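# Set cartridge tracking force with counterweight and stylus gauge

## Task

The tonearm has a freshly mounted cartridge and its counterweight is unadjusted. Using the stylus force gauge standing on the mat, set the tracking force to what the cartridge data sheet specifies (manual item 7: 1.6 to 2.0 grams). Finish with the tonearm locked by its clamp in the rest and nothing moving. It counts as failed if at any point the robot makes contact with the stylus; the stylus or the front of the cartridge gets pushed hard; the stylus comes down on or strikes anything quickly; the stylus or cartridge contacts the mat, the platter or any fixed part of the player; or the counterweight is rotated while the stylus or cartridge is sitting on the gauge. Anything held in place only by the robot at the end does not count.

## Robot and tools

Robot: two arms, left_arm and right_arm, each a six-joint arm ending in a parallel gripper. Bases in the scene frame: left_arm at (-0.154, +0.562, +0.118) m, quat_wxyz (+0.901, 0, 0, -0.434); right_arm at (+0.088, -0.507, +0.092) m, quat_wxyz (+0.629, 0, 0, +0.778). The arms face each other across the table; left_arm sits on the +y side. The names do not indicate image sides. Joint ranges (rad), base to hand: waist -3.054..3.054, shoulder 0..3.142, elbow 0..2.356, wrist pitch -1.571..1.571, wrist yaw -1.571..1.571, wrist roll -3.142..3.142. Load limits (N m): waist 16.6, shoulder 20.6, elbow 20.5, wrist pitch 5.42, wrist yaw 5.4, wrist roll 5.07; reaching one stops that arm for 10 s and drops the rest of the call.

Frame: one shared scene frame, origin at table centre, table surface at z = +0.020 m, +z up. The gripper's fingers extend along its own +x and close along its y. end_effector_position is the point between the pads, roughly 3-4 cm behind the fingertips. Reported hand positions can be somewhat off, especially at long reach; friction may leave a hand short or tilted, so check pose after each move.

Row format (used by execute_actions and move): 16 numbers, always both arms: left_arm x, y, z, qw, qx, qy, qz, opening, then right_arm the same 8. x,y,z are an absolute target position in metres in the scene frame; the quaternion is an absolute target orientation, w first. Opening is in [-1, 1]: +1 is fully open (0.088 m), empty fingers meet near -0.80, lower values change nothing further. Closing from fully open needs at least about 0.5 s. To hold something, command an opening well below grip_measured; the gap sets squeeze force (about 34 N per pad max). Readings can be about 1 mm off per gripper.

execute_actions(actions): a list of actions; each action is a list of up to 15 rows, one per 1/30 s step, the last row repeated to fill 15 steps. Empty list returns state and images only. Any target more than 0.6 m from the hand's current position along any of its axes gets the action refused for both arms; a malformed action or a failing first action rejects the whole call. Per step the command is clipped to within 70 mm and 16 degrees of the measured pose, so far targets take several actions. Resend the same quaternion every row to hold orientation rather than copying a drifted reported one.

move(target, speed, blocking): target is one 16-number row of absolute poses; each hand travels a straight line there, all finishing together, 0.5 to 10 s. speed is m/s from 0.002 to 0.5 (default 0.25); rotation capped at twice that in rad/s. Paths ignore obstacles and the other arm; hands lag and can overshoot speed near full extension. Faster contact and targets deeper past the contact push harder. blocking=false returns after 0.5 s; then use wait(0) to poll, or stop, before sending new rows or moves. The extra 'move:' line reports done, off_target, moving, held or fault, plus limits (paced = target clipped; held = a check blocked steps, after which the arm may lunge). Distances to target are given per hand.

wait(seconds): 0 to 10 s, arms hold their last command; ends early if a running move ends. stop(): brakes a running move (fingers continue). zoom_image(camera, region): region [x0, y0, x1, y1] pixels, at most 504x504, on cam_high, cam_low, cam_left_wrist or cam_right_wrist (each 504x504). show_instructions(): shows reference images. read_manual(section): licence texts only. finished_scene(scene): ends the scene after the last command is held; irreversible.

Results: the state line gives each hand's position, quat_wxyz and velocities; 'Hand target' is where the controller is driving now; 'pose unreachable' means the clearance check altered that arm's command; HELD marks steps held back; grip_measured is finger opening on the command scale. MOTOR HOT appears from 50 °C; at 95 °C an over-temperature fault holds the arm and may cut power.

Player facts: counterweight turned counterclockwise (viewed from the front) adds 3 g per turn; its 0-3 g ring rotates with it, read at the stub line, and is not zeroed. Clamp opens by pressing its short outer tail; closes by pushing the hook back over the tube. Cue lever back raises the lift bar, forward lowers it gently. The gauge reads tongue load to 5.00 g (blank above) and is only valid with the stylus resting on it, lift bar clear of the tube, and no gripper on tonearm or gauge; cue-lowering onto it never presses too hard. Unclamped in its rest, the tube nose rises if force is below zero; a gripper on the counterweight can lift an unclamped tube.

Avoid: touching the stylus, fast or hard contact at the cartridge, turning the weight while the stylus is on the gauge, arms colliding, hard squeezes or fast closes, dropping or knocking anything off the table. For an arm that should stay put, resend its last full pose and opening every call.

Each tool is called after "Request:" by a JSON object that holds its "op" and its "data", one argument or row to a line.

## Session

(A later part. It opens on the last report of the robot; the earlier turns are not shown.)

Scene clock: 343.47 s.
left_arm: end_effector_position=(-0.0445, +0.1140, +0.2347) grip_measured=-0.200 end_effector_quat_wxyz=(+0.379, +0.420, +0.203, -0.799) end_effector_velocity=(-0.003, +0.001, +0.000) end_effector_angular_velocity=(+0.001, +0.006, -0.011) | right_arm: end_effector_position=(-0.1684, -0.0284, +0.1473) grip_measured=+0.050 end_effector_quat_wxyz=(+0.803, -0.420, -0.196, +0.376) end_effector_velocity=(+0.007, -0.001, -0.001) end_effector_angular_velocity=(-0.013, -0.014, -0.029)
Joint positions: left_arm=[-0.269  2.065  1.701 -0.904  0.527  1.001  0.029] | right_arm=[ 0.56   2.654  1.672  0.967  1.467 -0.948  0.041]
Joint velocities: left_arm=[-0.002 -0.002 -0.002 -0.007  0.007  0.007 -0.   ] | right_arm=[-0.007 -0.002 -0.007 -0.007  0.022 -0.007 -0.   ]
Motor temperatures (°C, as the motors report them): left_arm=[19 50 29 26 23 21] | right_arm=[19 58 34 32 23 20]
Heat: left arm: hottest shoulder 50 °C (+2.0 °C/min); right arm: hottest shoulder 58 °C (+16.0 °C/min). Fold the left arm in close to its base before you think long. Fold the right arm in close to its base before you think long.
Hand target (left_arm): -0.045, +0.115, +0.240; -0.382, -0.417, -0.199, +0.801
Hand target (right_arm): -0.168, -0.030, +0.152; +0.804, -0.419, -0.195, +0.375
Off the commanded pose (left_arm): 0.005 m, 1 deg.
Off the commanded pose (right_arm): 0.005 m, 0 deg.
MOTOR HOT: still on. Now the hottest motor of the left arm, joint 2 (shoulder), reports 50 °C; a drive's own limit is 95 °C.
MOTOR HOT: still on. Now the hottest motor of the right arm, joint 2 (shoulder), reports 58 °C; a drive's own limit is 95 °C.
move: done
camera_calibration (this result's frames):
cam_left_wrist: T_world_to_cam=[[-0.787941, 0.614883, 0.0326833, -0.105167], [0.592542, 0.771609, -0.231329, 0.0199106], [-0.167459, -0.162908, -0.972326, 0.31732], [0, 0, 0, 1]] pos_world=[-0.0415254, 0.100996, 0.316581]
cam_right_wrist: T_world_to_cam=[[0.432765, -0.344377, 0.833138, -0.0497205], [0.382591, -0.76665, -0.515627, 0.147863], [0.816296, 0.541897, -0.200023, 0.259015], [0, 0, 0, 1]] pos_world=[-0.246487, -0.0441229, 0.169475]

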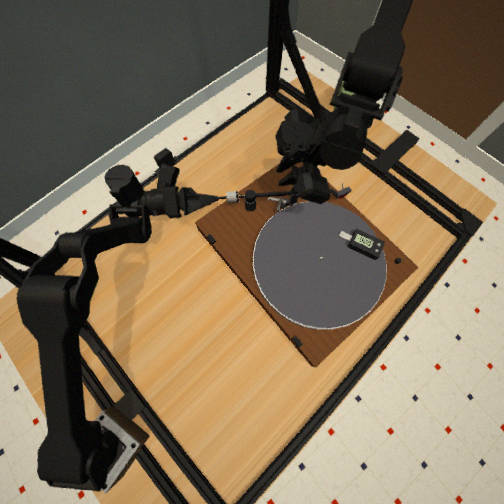

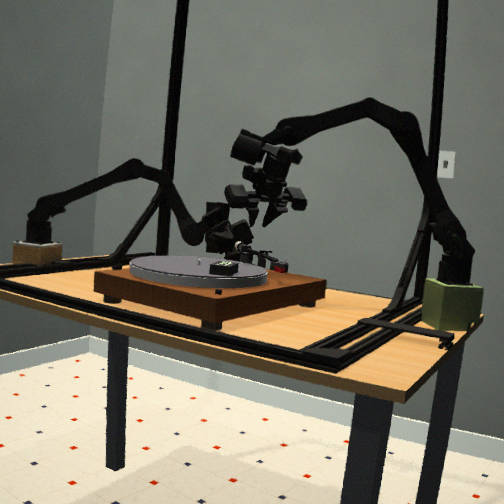

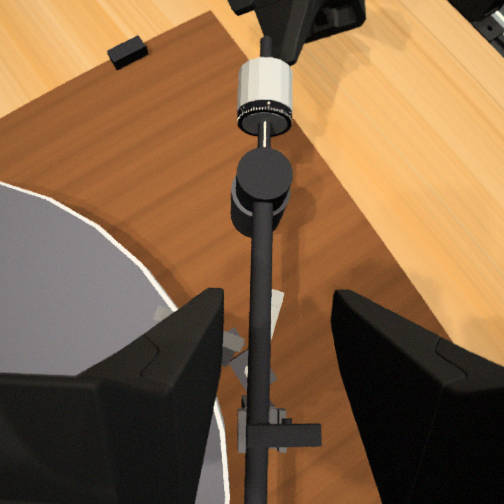

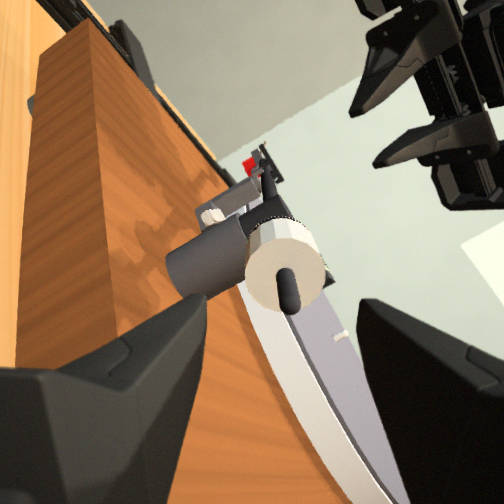

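Request:
{"op": "finished_scene", "data": {
  "scene": 2
}}

The scene is finished: the task was done.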